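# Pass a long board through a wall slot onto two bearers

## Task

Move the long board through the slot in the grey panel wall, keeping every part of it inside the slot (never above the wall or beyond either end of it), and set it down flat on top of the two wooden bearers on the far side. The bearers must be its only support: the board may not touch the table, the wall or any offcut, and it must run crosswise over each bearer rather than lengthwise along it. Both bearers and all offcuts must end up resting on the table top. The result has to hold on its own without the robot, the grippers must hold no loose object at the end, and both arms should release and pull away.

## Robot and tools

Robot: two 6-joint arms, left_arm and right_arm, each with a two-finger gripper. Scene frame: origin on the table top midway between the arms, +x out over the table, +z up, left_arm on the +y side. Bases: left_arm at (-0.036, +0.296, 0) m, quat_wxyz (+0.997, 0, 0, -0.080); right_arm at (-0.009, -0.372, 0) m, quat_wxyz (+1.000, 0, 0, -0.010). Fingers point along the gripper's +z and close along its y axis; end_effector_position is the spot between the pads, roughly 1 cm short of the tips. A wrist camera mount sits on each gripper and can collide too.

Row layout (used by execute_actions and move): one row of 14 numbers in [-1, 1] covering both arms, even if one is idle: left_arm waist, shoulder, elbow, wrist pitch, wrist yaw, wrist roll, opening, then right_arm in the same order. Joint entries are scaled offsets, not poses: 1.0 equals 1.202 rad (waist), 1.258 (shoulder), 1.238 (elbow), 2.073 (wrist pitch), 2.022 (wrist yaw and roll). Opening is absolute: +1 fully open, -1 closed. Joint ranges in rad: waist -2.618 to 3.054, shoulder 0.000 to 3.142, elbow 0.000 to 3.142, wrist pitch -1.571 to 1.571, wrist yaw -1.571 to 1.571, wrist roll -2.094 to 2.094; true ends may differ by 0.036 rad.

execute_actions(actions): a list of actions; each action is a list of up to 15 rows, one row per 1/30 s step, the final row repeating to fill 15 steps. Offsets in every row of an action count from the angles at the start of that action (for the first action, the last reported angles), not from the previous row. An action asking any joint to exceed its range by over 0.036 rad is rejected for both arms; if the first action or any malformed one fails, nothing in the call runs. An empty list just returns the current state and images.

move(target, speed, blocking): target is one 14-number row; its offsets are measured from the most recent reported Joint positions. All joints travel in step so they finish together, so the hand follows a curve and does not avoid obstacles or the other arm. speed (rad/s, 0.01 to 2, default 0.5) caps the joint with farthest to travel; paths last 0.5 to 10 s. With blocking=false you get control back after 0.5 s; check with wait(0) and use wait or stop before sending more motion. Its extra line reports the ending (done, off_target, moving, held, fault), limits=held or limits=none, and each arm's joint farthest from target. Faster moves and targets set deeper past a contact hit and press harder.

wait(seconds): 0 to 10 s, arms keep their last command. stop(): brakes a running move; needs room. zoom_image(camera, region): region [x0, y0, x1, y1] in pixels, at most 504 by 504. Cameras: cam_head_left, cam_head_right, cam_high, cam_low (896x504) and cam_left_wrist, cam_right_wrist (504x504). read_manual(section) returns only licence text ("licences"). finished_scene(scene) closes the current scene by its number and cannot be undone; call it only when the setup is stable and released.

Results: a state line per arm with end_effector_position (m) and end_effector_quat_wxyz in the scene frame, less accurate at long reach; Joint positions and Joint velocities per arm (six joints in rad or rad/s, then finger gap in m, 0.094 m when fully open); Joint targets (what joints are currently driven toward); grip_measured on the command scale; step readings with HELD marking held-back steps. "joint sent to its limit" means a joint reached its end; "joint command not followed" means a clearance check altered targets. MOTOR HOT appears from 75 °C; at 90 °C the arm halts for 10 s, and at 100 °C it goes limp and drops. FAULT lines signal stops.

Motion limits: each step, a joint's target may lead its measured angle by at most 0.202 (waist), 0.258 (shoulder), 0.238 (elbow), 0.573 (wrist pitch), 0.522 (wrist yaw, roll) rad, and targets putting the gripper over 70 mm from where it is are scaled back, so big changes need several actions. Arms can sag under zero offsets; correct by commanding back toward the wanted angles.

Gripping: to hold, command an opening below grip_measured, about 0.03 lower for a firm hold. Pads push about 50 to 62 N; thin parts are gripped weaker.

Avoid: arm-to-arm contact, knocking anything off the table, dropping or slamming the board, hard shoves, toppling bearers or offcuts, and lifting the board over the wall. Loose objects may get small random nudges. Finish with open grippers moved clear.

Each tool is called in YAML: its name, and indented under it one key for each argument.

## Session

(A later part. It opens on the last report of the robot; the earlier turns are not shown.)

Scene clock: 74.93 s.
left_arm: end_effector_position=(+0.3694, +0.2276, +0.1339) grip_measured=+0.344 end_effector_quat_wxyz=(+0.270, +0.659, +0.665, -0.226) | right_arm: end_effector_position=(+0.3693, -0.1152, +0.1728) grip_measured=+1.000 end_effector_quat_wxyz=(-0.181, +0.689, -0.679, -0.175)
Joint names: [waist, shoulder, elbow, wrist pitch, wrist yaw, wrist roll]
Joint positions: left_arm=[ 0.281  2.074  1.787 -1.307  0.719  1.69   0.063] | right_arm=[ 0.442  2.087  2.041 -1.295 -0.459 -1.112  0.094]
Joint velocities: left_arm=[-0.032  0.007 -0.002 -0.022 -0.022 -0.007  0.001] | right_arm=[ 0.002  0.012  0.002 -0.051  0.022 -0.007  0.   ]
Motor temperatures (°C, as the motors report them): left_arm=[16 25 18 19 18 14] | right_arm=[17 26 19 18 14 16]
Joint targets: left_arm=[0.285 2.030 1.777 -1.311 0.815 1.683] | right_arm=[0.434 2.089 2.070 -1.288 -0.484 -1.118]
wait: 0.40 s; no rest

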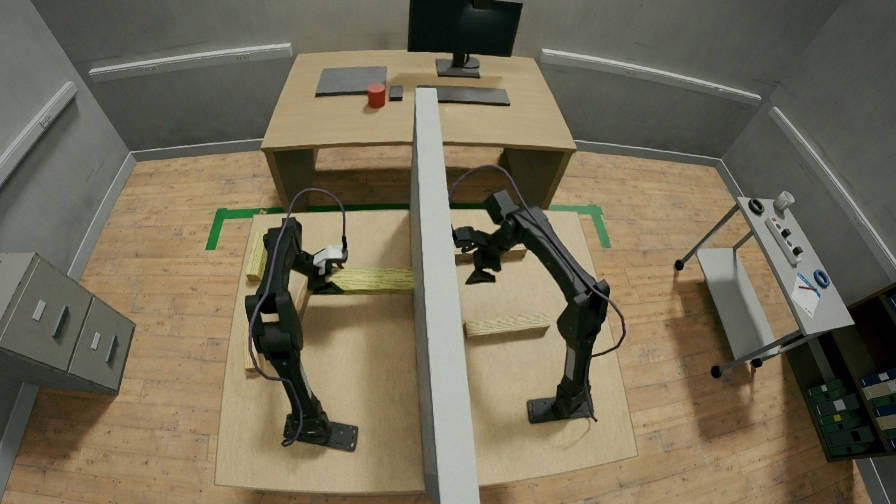

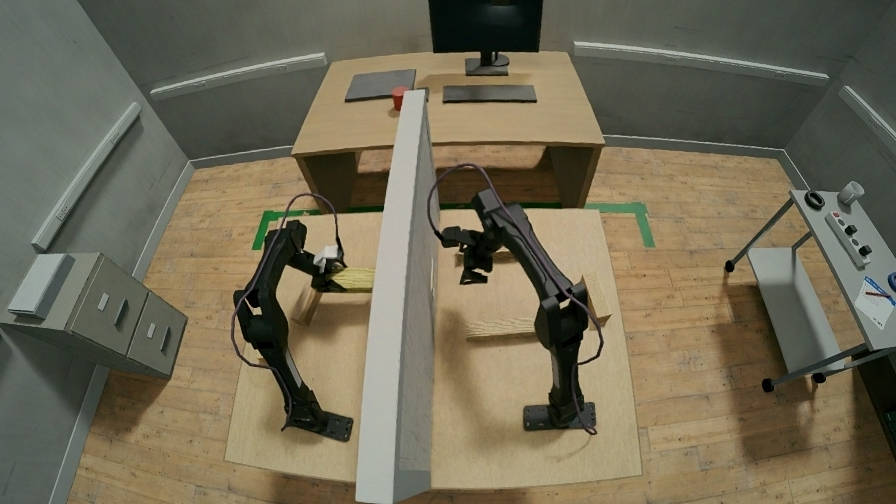

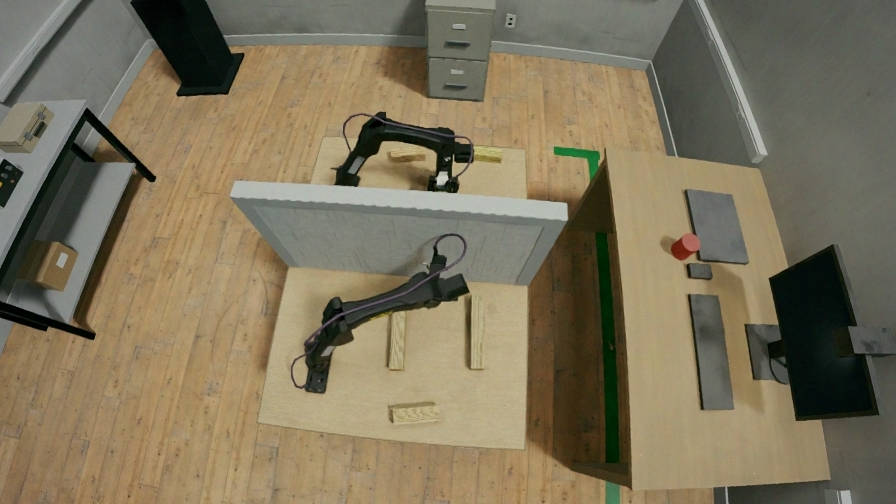

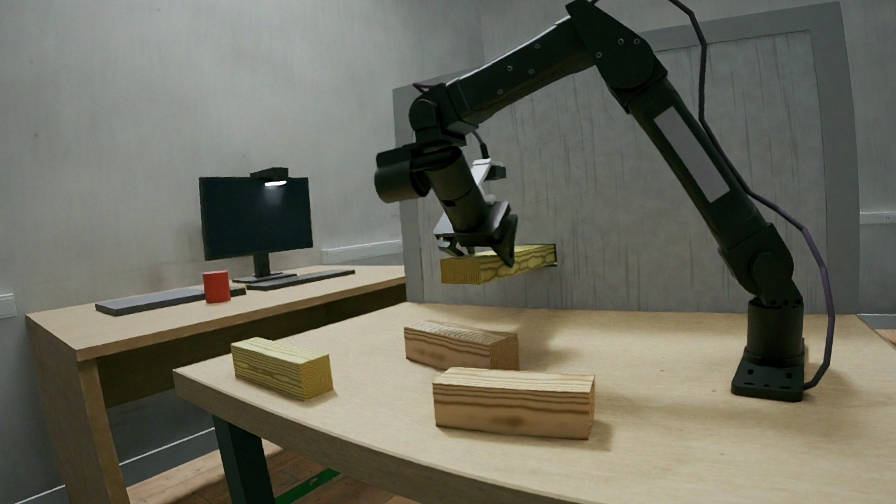

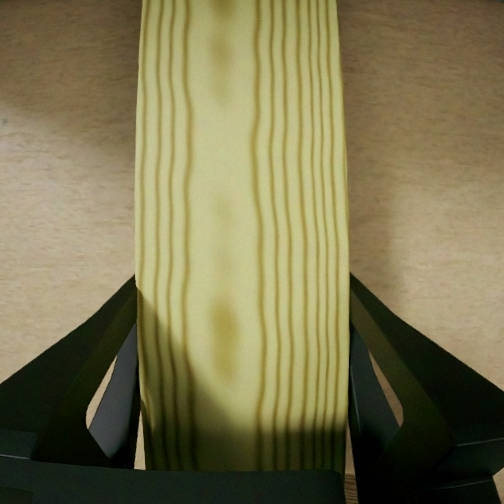

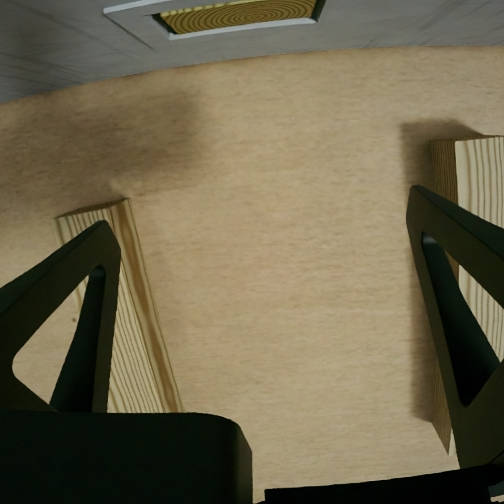

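execute_actions:
  actions:
    - [[-0.01655,-0.03750,-0.01236,0.00341,0.04748,-0.00946,0.12,-0.0067,0.0016,0.0234,0.0034,-0.0124,-0.0030,1.0],[-0.02367,-0.03977,-0.01763,0.00960,0.04748,-0.01641,0.12,-0.0067,0.0016,0.0234,0.0034,-0.0124,-0.0030,1.0],[-0.03153,-0.04087,-0.01959,0.01641,0.04748,-0.02407,0.12,-0.0067,0.0016,0.0234,0.0034,-0.0124,-0.0030,1.0],[-0.03986,-0.04280,-0.02303,0.02361,0.04748,-0.03216,0.12,-0.0067,0.0016,0.0234,0.0034,-0.0124,-0.0030,1.0],[-0.04833,-0.04527,-0.02745,0.03097,0.04748,-0.04044,0.12,-0.0067,0.0016,0.0234,0.0034,-0.0124,-0.0030,1.0],[-0.05665,-0.04801,-0.03236,0.03827,0.04748,-0.04864,0.12,-0.0067,0.0016,0.0234,0.0034,-0.0124,-0.0030,1.0],[-0.06452,-0.05076,-0.03727,0.04526,0.04748,-0.05650,0.12,-0.0067,0.0016,0.0234,0.0034,-0.0124,-0.0030,1.0],[-0.07164,-0.05350,-0.04218,0.05173,0.04748,-0.06377,0.12,-0.0067,0.0016,0.0234,0.0034,-0.0124,-0.0030,1.0],[-0.07770,-0.05625,-0.04710,0.05743,0.04748,-0.07018,0.12,-0.0067,0.0016,0.0234,0.0034,-0.0124,-0.0030,1.0],[-0.08240,-0.05900,-0.05201,0.06214,0.04748,-0.07547,0.12,-0.0067,0.0016,0.0234,0.0034,-0.0124,-0.0030,1.0],[-0.08545,-0.06081,-0.05506,0.06564,0.04748,-0.07940,0.12,-0.0067,0.0016,0.0234,0.0034,-0.0124,-0.0030,1.0],[-0.08652,-0.06221,-0.05737,0.06769,0.04748,-0.08170,0.12,-0.0067,0.0016,0.0234,0.0034,-0.0124,-0.0030,1.0],[-0.08652,-0.06306,-0.05870,0.06805,0.04748,-0.08211,0.12,-0.0067,0.0016,0.0234,0.0034,-0.0124,-0.0030,1.0],[-0.08652,-0.06309,-0.05856,0.06651,0.04748,-0.08038,0.12,-0.0067,0.0016,0.0234,0.0034,-0.0124,-0.0030,1.0],[-0.08652,-0.06243,-0.05719,0.06282,0.04748,-0.07623,0.12,-0.0067,0.0016,0.0234,0.0034,-0.0124,-0.0030,1.0]]

wait:
  seconds: 0.4

zoom_image:
  camera: "cam_low"
  region: [530, 236, 566, 272]

Scene clock: 77.87 s.
left_arm: end_effector_position=(+0.3685, +0.1837, +0.1305) grip_measured=+0.344 end_effector_quat_wxyz=(+0.269, +0.660, +0.663, -0.230) | right_arm: end_effector_position=(+0.3693, -0.1152, +0.1728) grip_measured=+1.000 end_effector_quat_wxyz=(-0.181, +0.689, -0.679, -0.175)
Joint names: [waist, shoulder, elbow, wrist pitch, wrist yaw, wrist roll]
Joint positions: left_arm=[ 0.172  2.042  1.724 -1.193  0.721  1.555  0.063] | right_arm=[ 0.442  2.087  2.041 -1.295 -0.459 -1.112  0.094]
Joint velocities: left_arm=[-0.017 -0.027 -0.007 -0.037 -0.007 -0.095  0.   ] | right_arm=[ 0.012 -0.002  0.002  0.007  0.007 -0.022  0.   ]
Motor temperatures (°C, as the motors report them): left_arm=[16 25 18 18 18 14] | right_arm=[17 27 19 18 14 16]
Joint targets: left_arm=[0.177 1.996 1.717 -1.177 0.815 1.536] | right_arm=[0.434 2.089 2.070 -1.288 -0.484 -1.118]
Step readings (joint positions):
0: left_arm=[0.281 2.074 1.787 -1.307 0.719 1.690] | right_arm=[0.442 2.087 2.041 -1.295 -0.459 -1.112]
1: left_arm=[0.279 2.074 1.787 -1.306 0.719 1.688] | right_arm=[0.442 2.087 2.041 -1.295 -0.459 -1.112]
2: left_arm=[0.278 2.074 1.786 -1.302 0.719 1.683] | right_arm=[0.442 2.087 2.041 -1.295 -0.459 -1.112]
4: left_arm=[0.267 2.069 1.777 -1.286 0.719 1.668] | right_arm=[0.442 2.087 2.041 -1.295 -0.459 -1.112]
8: left_arm=[0.225 2.059 1.754 -1.245 0.719 1.621] | right_arm=[0.442 2.087 2.041 -1.295 -0.459 -1.112]
15: Joint positions above

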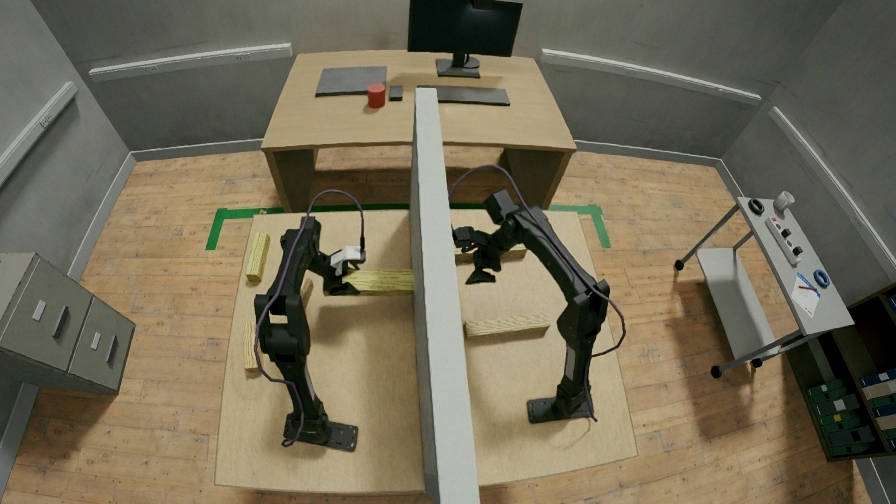

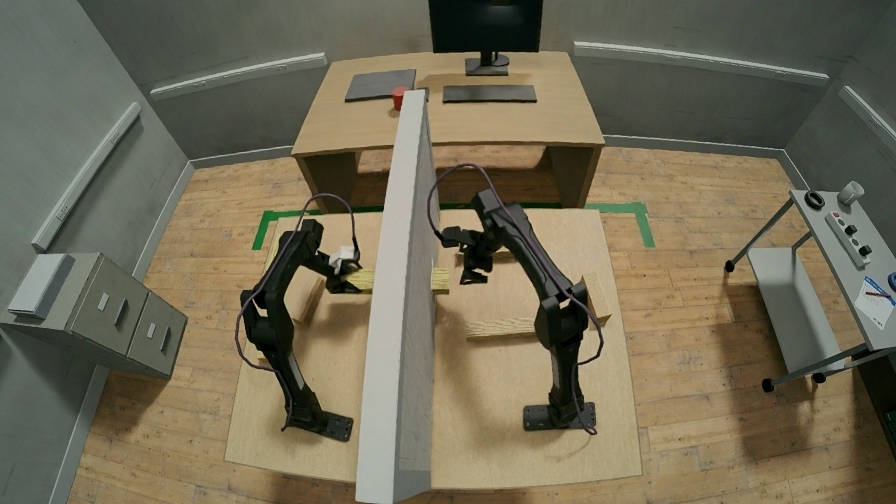

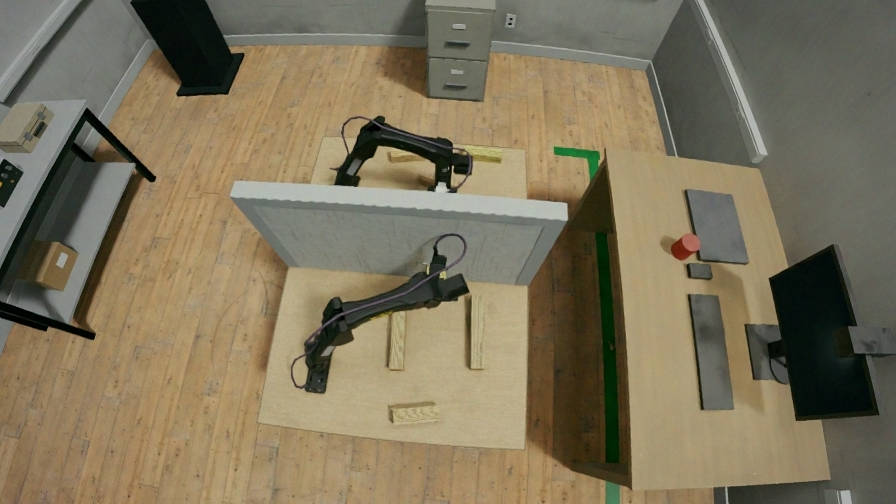

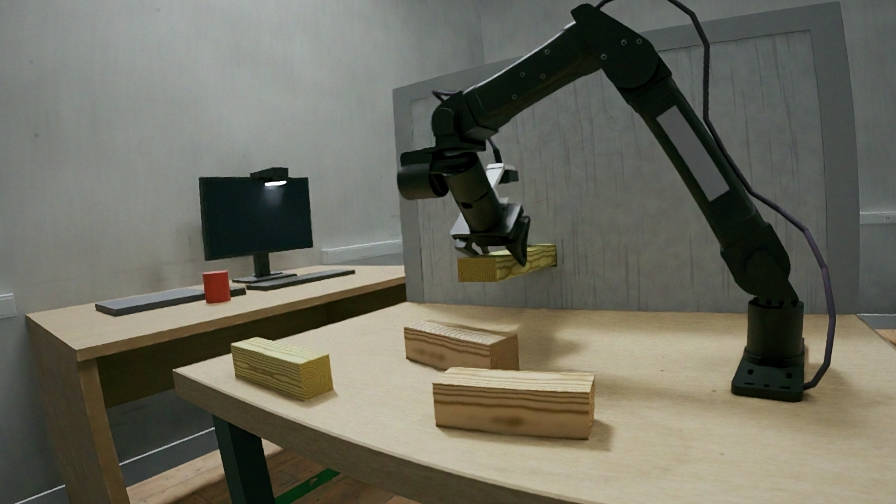

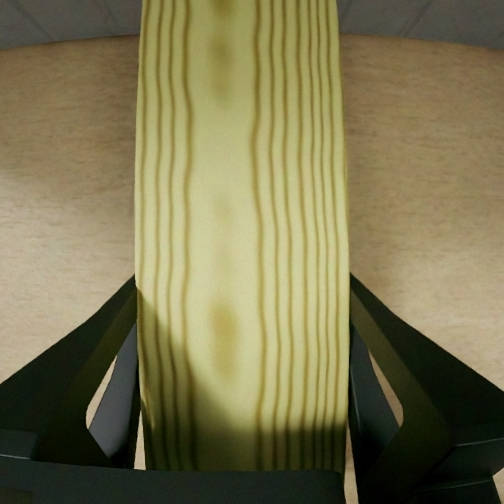

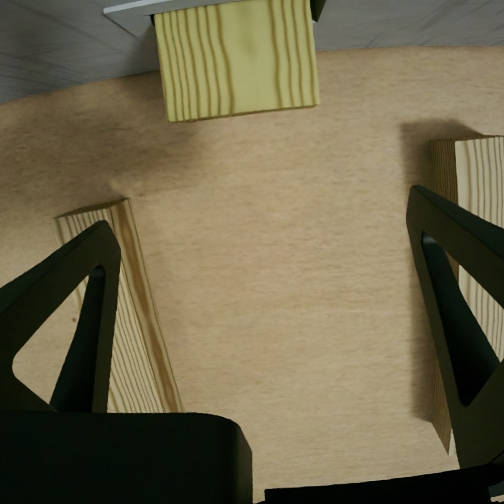

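Scene clock: 78.27 s.
left_arm: end_effector_position=(+0.3704, +0.1839, +0.1310) grip_measured=+0.344 end_effector_quat_wxyz=(+0.270, +0.657, +0.666, -0.228) | right_arm: end_effector_position=(+0.3693, -0.1152, +0.1728) grip_measured=+1.000 end_effector_quat_wxyz=(-0.181, +0.689, -0.679, -0.175)
Joint names: [waist, shoulder, elbow, wrist pitch, wrist yaw, wrist roll]
Joint positions: left_arm=[ 0.172  2.041  1.724 -1.184  0.721  1.543  0.063] | right_arm=[ 0.442  2.087  2.041 -1.295 -0.459 -1.112  0.094]
Joint velocities: left_arm=[ 0.012 -0.012 -0.002  0.022  0.007 -0.095  0.   ] | right_arm=[ 0.022  0.002  0.007  0.051 -0.051 -0.051  0.   ]
Motor temperatures (°C, as the motors report them): left_arm=[16 25 18 18 18 14] | right_arm=[17 27 19 18 14 16]
Joint targets: left_arm=[0.177 1.995 1.717 -1.177 0.815 1.536] | right_arm=[0.434 2.089 2.070 -1.288 -0.484 -1.118]
wait: 0.40 s; no rest

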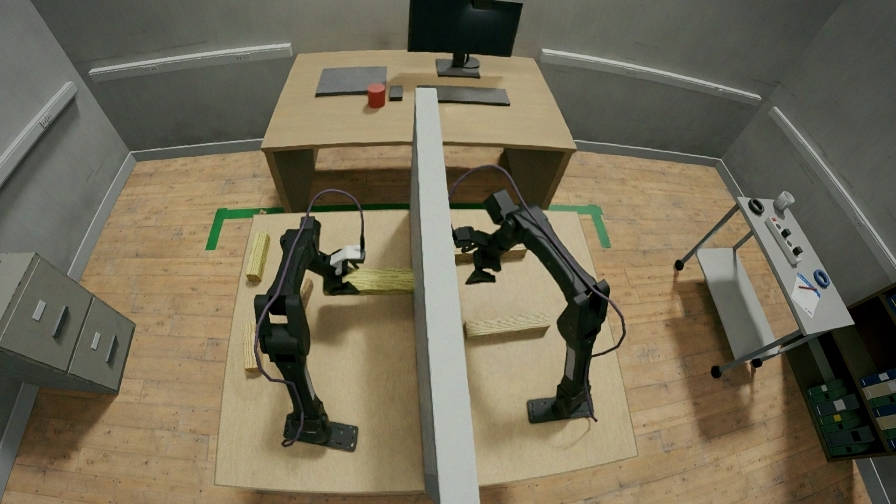

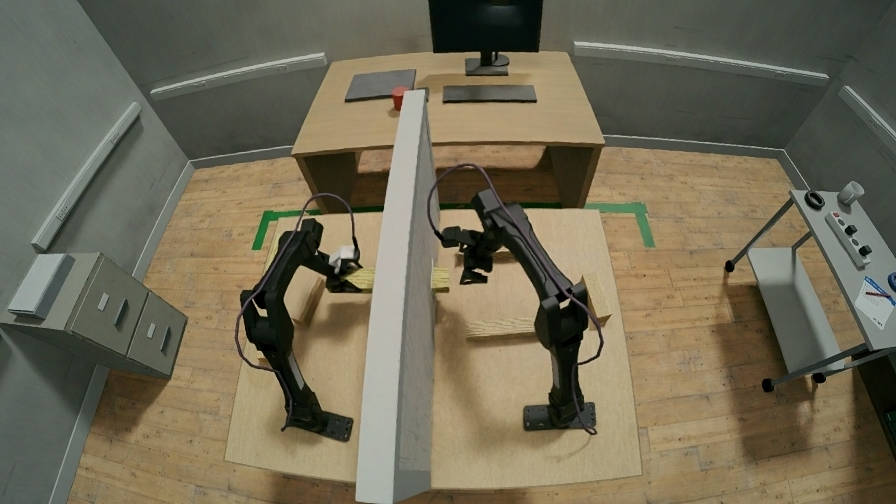

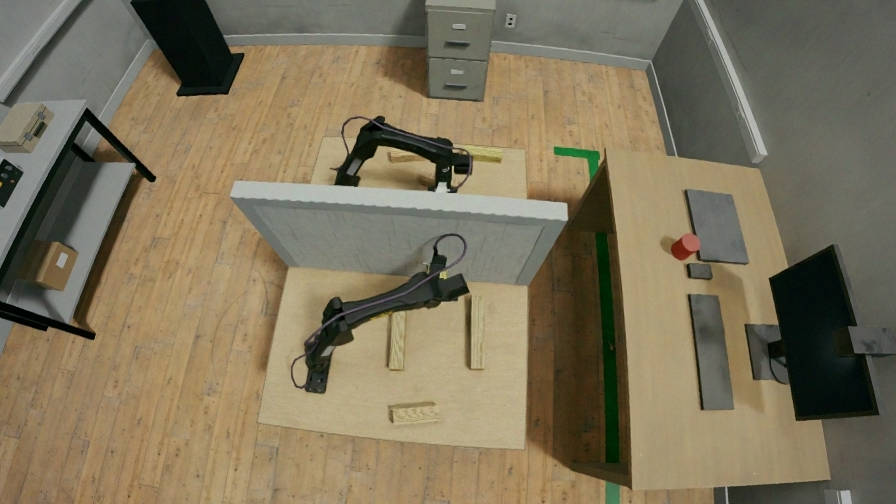

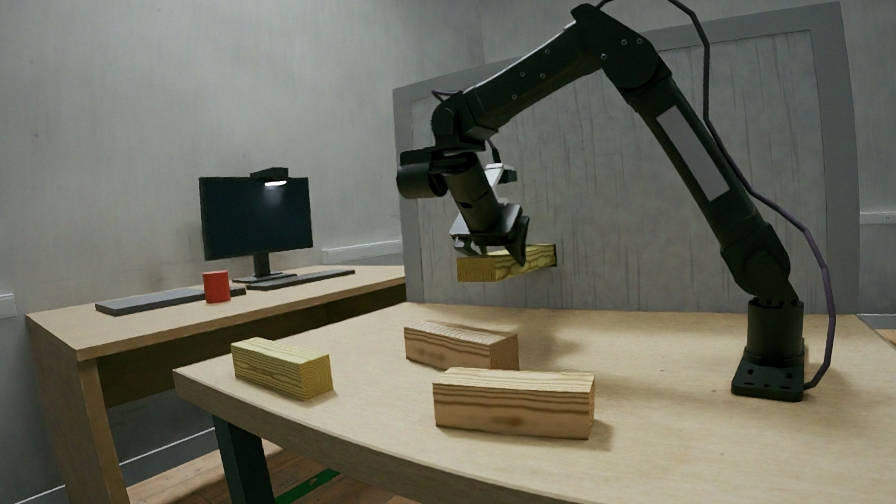

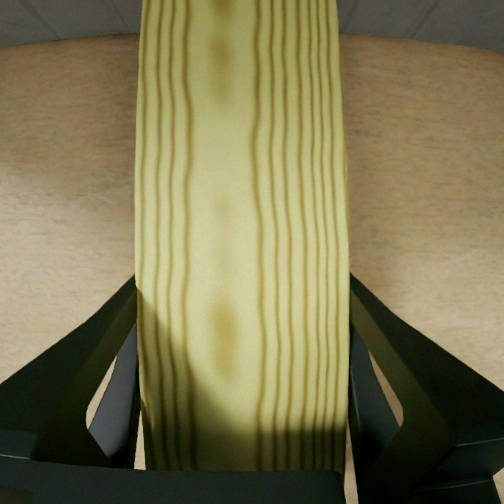

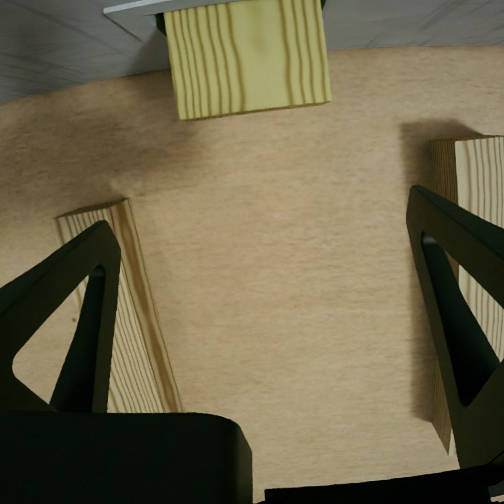

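Region (530, 236, 566, 272) of cam_low's 896x504 image, scaled by 14.000, with more detail than that image has.

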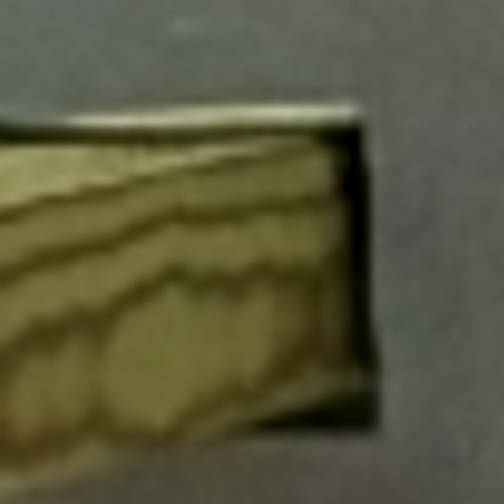

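execute_actions:
  actions:
    - [[-0.01527,-0.03736,-0.00969,0.00797,0.04476,-0.00904,0.12,-0.0067,0.0016,0.0234,0.0034,-0.0124,-0.0030,1.0],[-0.02177,-0.03816,-0.01373,0.01331,0.04303,-0.01550,0.12,-0.0067,0.0016,0.0234,0.0034,-0.0124,-0.0030,1.0],[-0.02896,-0.03895,-0.01535,0.01918,0.04031,-0.02262,0.12,-0.0067,0.0016,0.0234,0.0034,-0.0124,-0.0030,1.0],[-0.03657,-0.03975,-0.01696,0.02539,0.03982,-0.03014,0.12,-0.0067,0.0016,0.0234,0.0034,-0.0124,-0.0030,1.0],[-0.04431,-0.04054,-0.01858,0.03174,0.03933,-0.03784,0.12,-0.0067,0.0016,0.0234,0.0034,-0.0124,-0.0030,1.0],[-0.05192,-0.04134,-0.02019,0.03802,0.03884,-0.04546,0.12,-0.0067,0.0016,0.0234,0.0034,-0.0124,-0.0030,1.0],[-0.05911,-0.04213,-0.02181,0.04405,0.03837,-0.05276,0.12,-0.0067,0.0016,0.0234,0.0034,-0.0124,-0.0030,1.0],[-0.06562,-0.04293,-0.02342,0.04962,0.03793,-0.05952,0.12,-0.0067,0.0016,0.0234,0.0034,-0.0124,-0.0030,1.0],[-0.07115,-0.04372,-0.02464,0.05454,0.03755,-0.06548,0.12,-0.0067,0.0016,0.0234,0.0034,-0.0124,-0.0030,1.0],[-0.07545,-0.04452,-0.02553,0.05890,0.03719,-0.07077,0.12,-0.0067,0.0016,0.0234,0.0034,-0.0124,-0.0030,1.0],[-0.07823,-0.04491,-0.02553,0.06253,0.03719,-0.07517,0.12,-0.0067,0.0016,0.0234,0.0034,-0.0124,-0.0030,1.0],[-0.07922,-0.04491,-0.02553,0.06476,0.03719,-0.07788,0.12,-0.0067,0.0016,0.0234,0.0034,-0.0124,-0.0030,1.0],[-0.07922,-0.04491,-0.02553,0.06588,0.03719,-0.07923,0.12,-0.0067,0.0016,0.0234,0.0034,-0.0124,-0.0030,1.0],[-0.07922,-0.04491,-0.02553,0.06476,0.03719,-0.07788,0.12,-0.0067,0.0016,0.0234,0.0034,-0.0124,-0.0030,1.0],[-0.07922,-0.04412,-0.02472,0.05918,0.03719,-0.07111,0.12,-0.0067,0.0016,0.0234,0.0034,-0.0124,-0.0030,1.0]]

wait:
  seconds: 0.4

zoom_image:
  camera: "cam_low"
  region: [530, 236, 566, 272]

Scene clock: 80.33 s.
left_arm: end_effector_position=(+0.3721, +0.1438, +0.1284) grip_measured=+0.344 end_effector_quat_wxyz=(+0.271, +0.657, +0.665, -0.231) | right_arm: end_effector_position=(+0.3693, -0.1152, +0.1728) grip_measured=+1.000 end_effector_quat_wxyz=(-0.181, +0.689, -0.679, -0.175)
Joint names: [waist, shoulder, elbow, wrist pitch, wrist yaw, wrist roll]
Joint positions: left_arm=[ 0.073  2.034  1.699 -1.084  0.714  1.415  0.063] | right_arm=[ 0.442  2.087  2.041 -1.295 -0.459 -1.112  0.094]
Joint velocities: left_arm=[-0.002 -0.027 -0.007  0.066  0.066 -0.051 -0.001] | right_arm=[ 0.002 -0.007  0.002 -0.022 -0.051 -0.007  0.   ]
Motor temperatures (°C, as the motors report them): left_arm=[16 26 18 18 18 14] | right_arm=[17 27 19 18 14 16]
Joint targets: left_arm=[0.077 1.986 1.694 -1.061 0.796 1.399] | right_arm=[0.434 2.089 2.070 -1.288 -0.484 -1.118]
Step readings (joint positions):
0: left_arm=[0.172 2.041 1.724 -1.184 0.721 1.542] | right_arm=[0.442 2.087 2.041 -1.295 -0.459 -1.112]
1: left_arm=[0.171 2.041 1.724 -1.183 0.721 1.540] | right_arm=[0.442 2.087 2.041 -1.295 -0.459 -1.112]
2: left_arm=[0.169 2.041 1.724 -1.180 0.720 1.536] | right_arm=[0.442 2.087 2.041 -1.295 -0.459 -1.112]
4: left_arm=[0.160 2.041 1.723 -1.169 0.718 1.522] | right_arm=[0.442 2.087 2.041 -1.295 -0.459 -1.112]
8: left_arm=[0.122 2.036 1.707 -1.131 0.714 1.478] | right_arm=[0.442 2.087 2.041 -1.295 -0.459 -1.112]
15: Joint positions above

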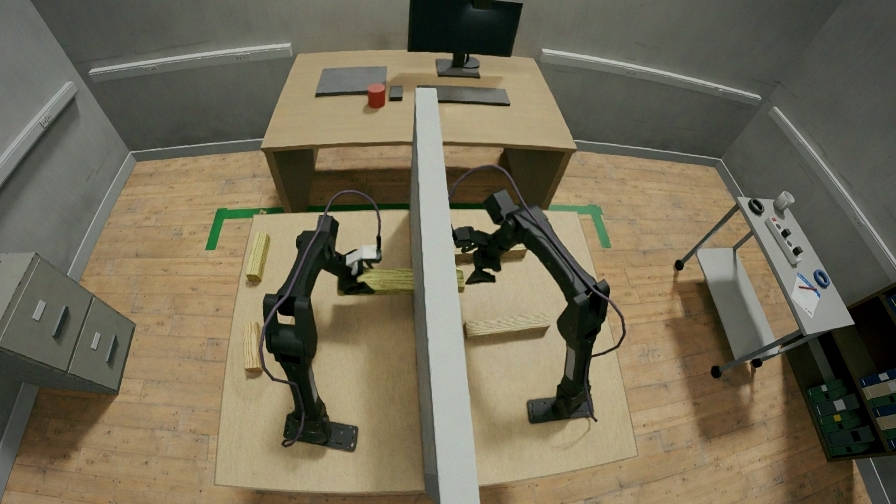

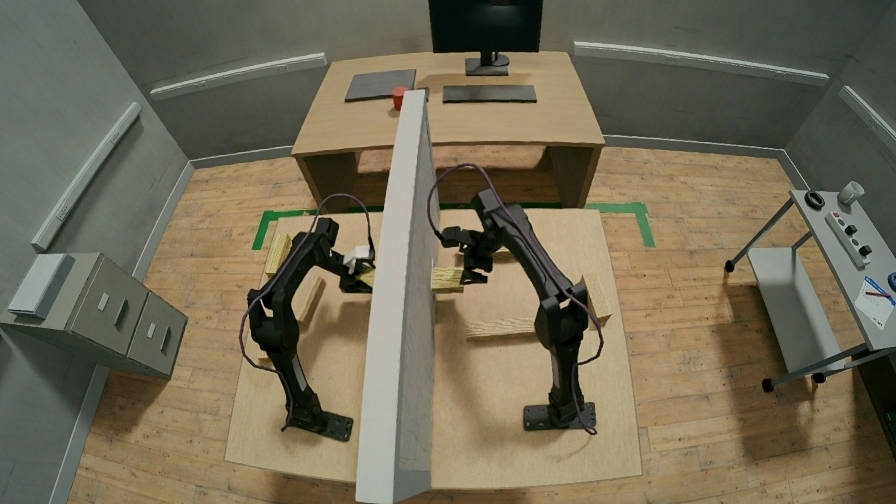

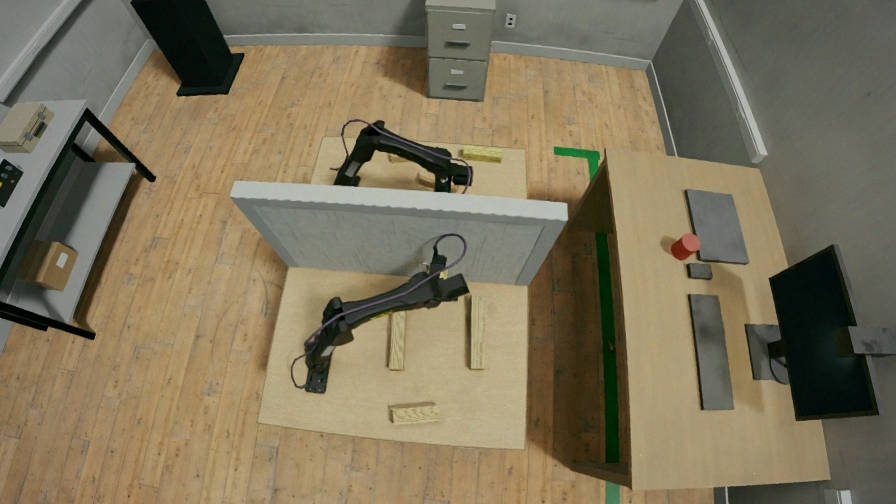

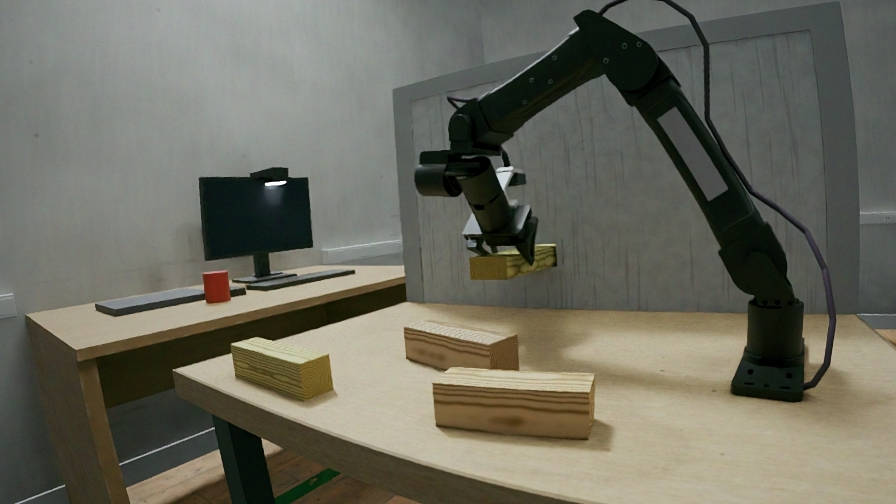

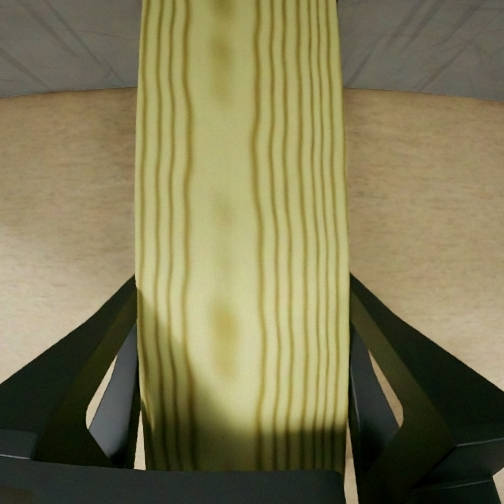

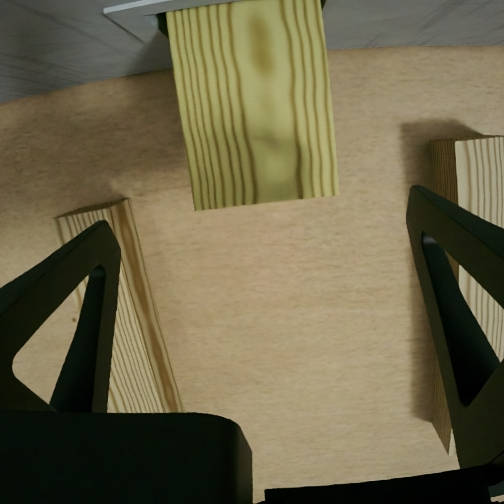

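Scene clock: 80.73 s.
left_arm: end_effector_position=(+0.3731, +0.1440, +0.1287) grip_measured=+0.344 end_effector_quat_wxyz=(+0.271, +0.655, +0.667, -0.230) | right_arm: end_effector_position=(+0.3693, -0.1152, +0.1728) grip_measured=+1.000 end_effector_quat_wxyz=(-0.181, +0.689, -0.679, -0.175)
Joint names: [waist, shoulder, elbow, wrist pitch, wrist yaw, wrist roll]
Joint positions: left_arm=[ 0.073  2.033  1.699 -1.079  0.713  1.405  0.063] | right_arm=[ 0.442  2.087  2.041 -1.295 -0.459 -1.112  0.094]
Joint velocities: left_arm=[-0.007  0.002  0.017 -0.051  0.022 -0.037  0.001] | right_arm=[ 0.007 -0.022 -0.002 -0.022 -0.022 -0.007  0.   ]
Motor temperatures (°C, as the motors report them): left_arm=[16 26 18 18 18 14] | right_arm=[17 27 19 18 14 16]
Joint targets: left_arm=[0.077 1.986 1.694 -1.061 0.796 1.399] | right_arm=[0.434 2.089 2.070 -1.288 -0.484 -1.118]
wait: 0.40 s; no rest

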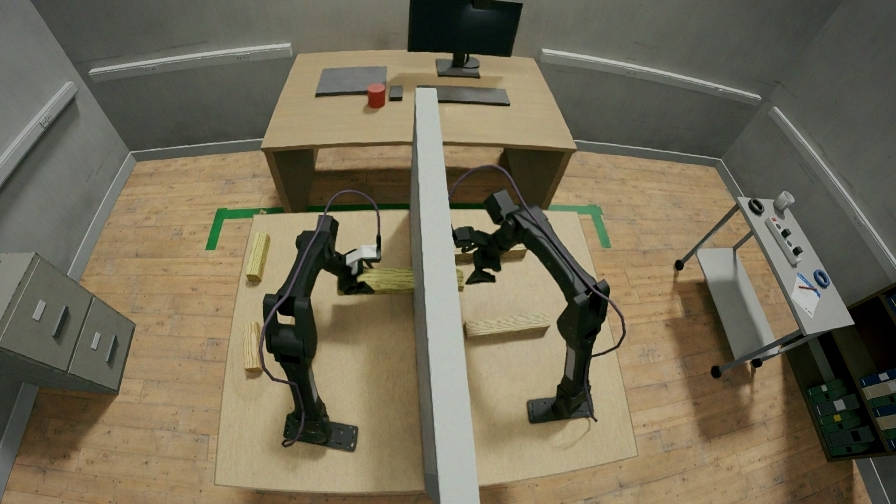

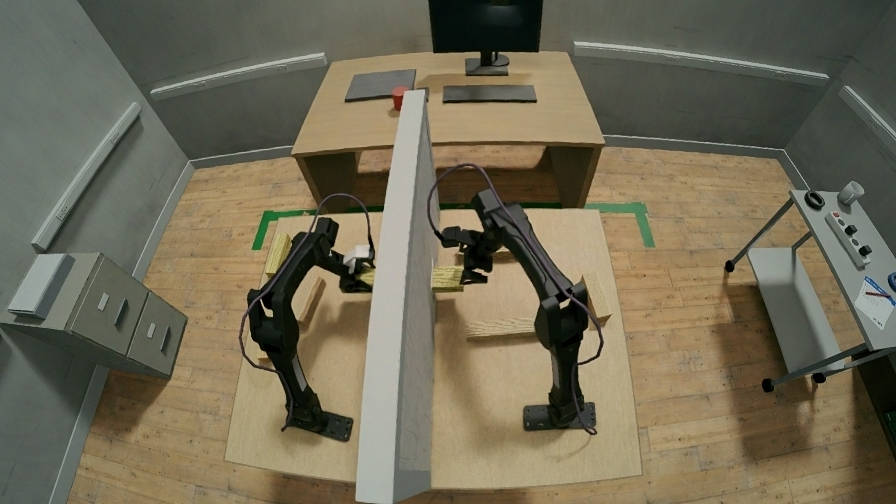

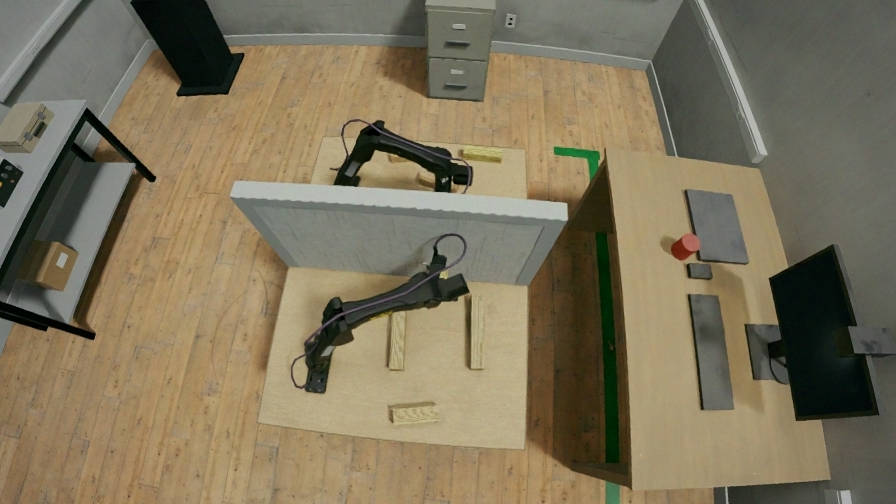

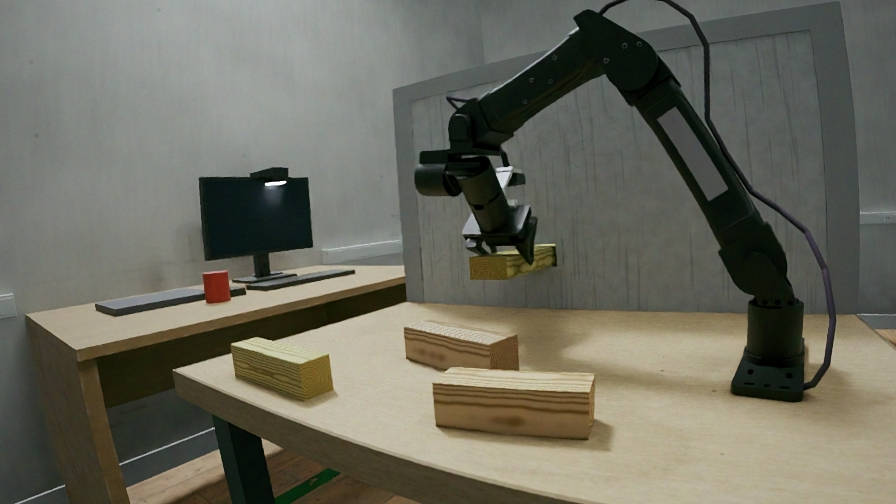

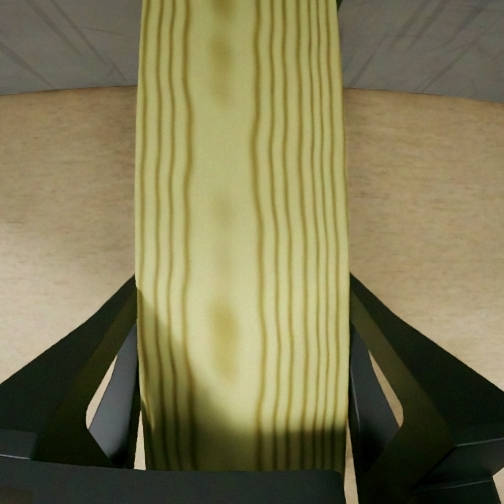

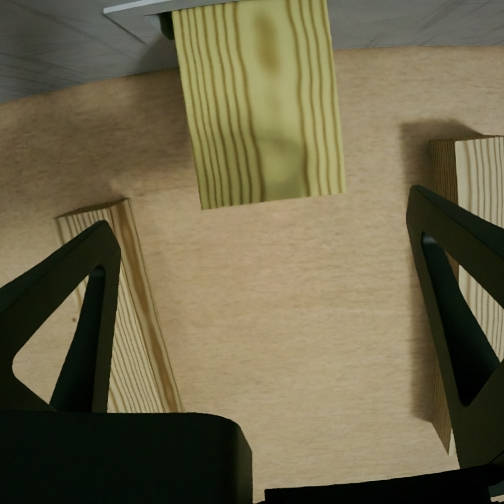

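Region (530, 236, 566, 272) of cam_low's 896x504 image, scaled by 14.000, with more detail than that image has.

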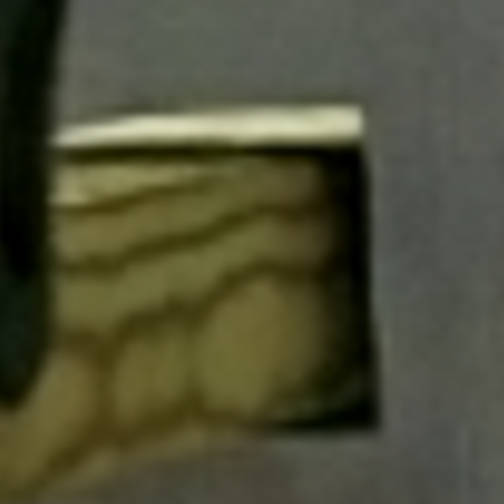

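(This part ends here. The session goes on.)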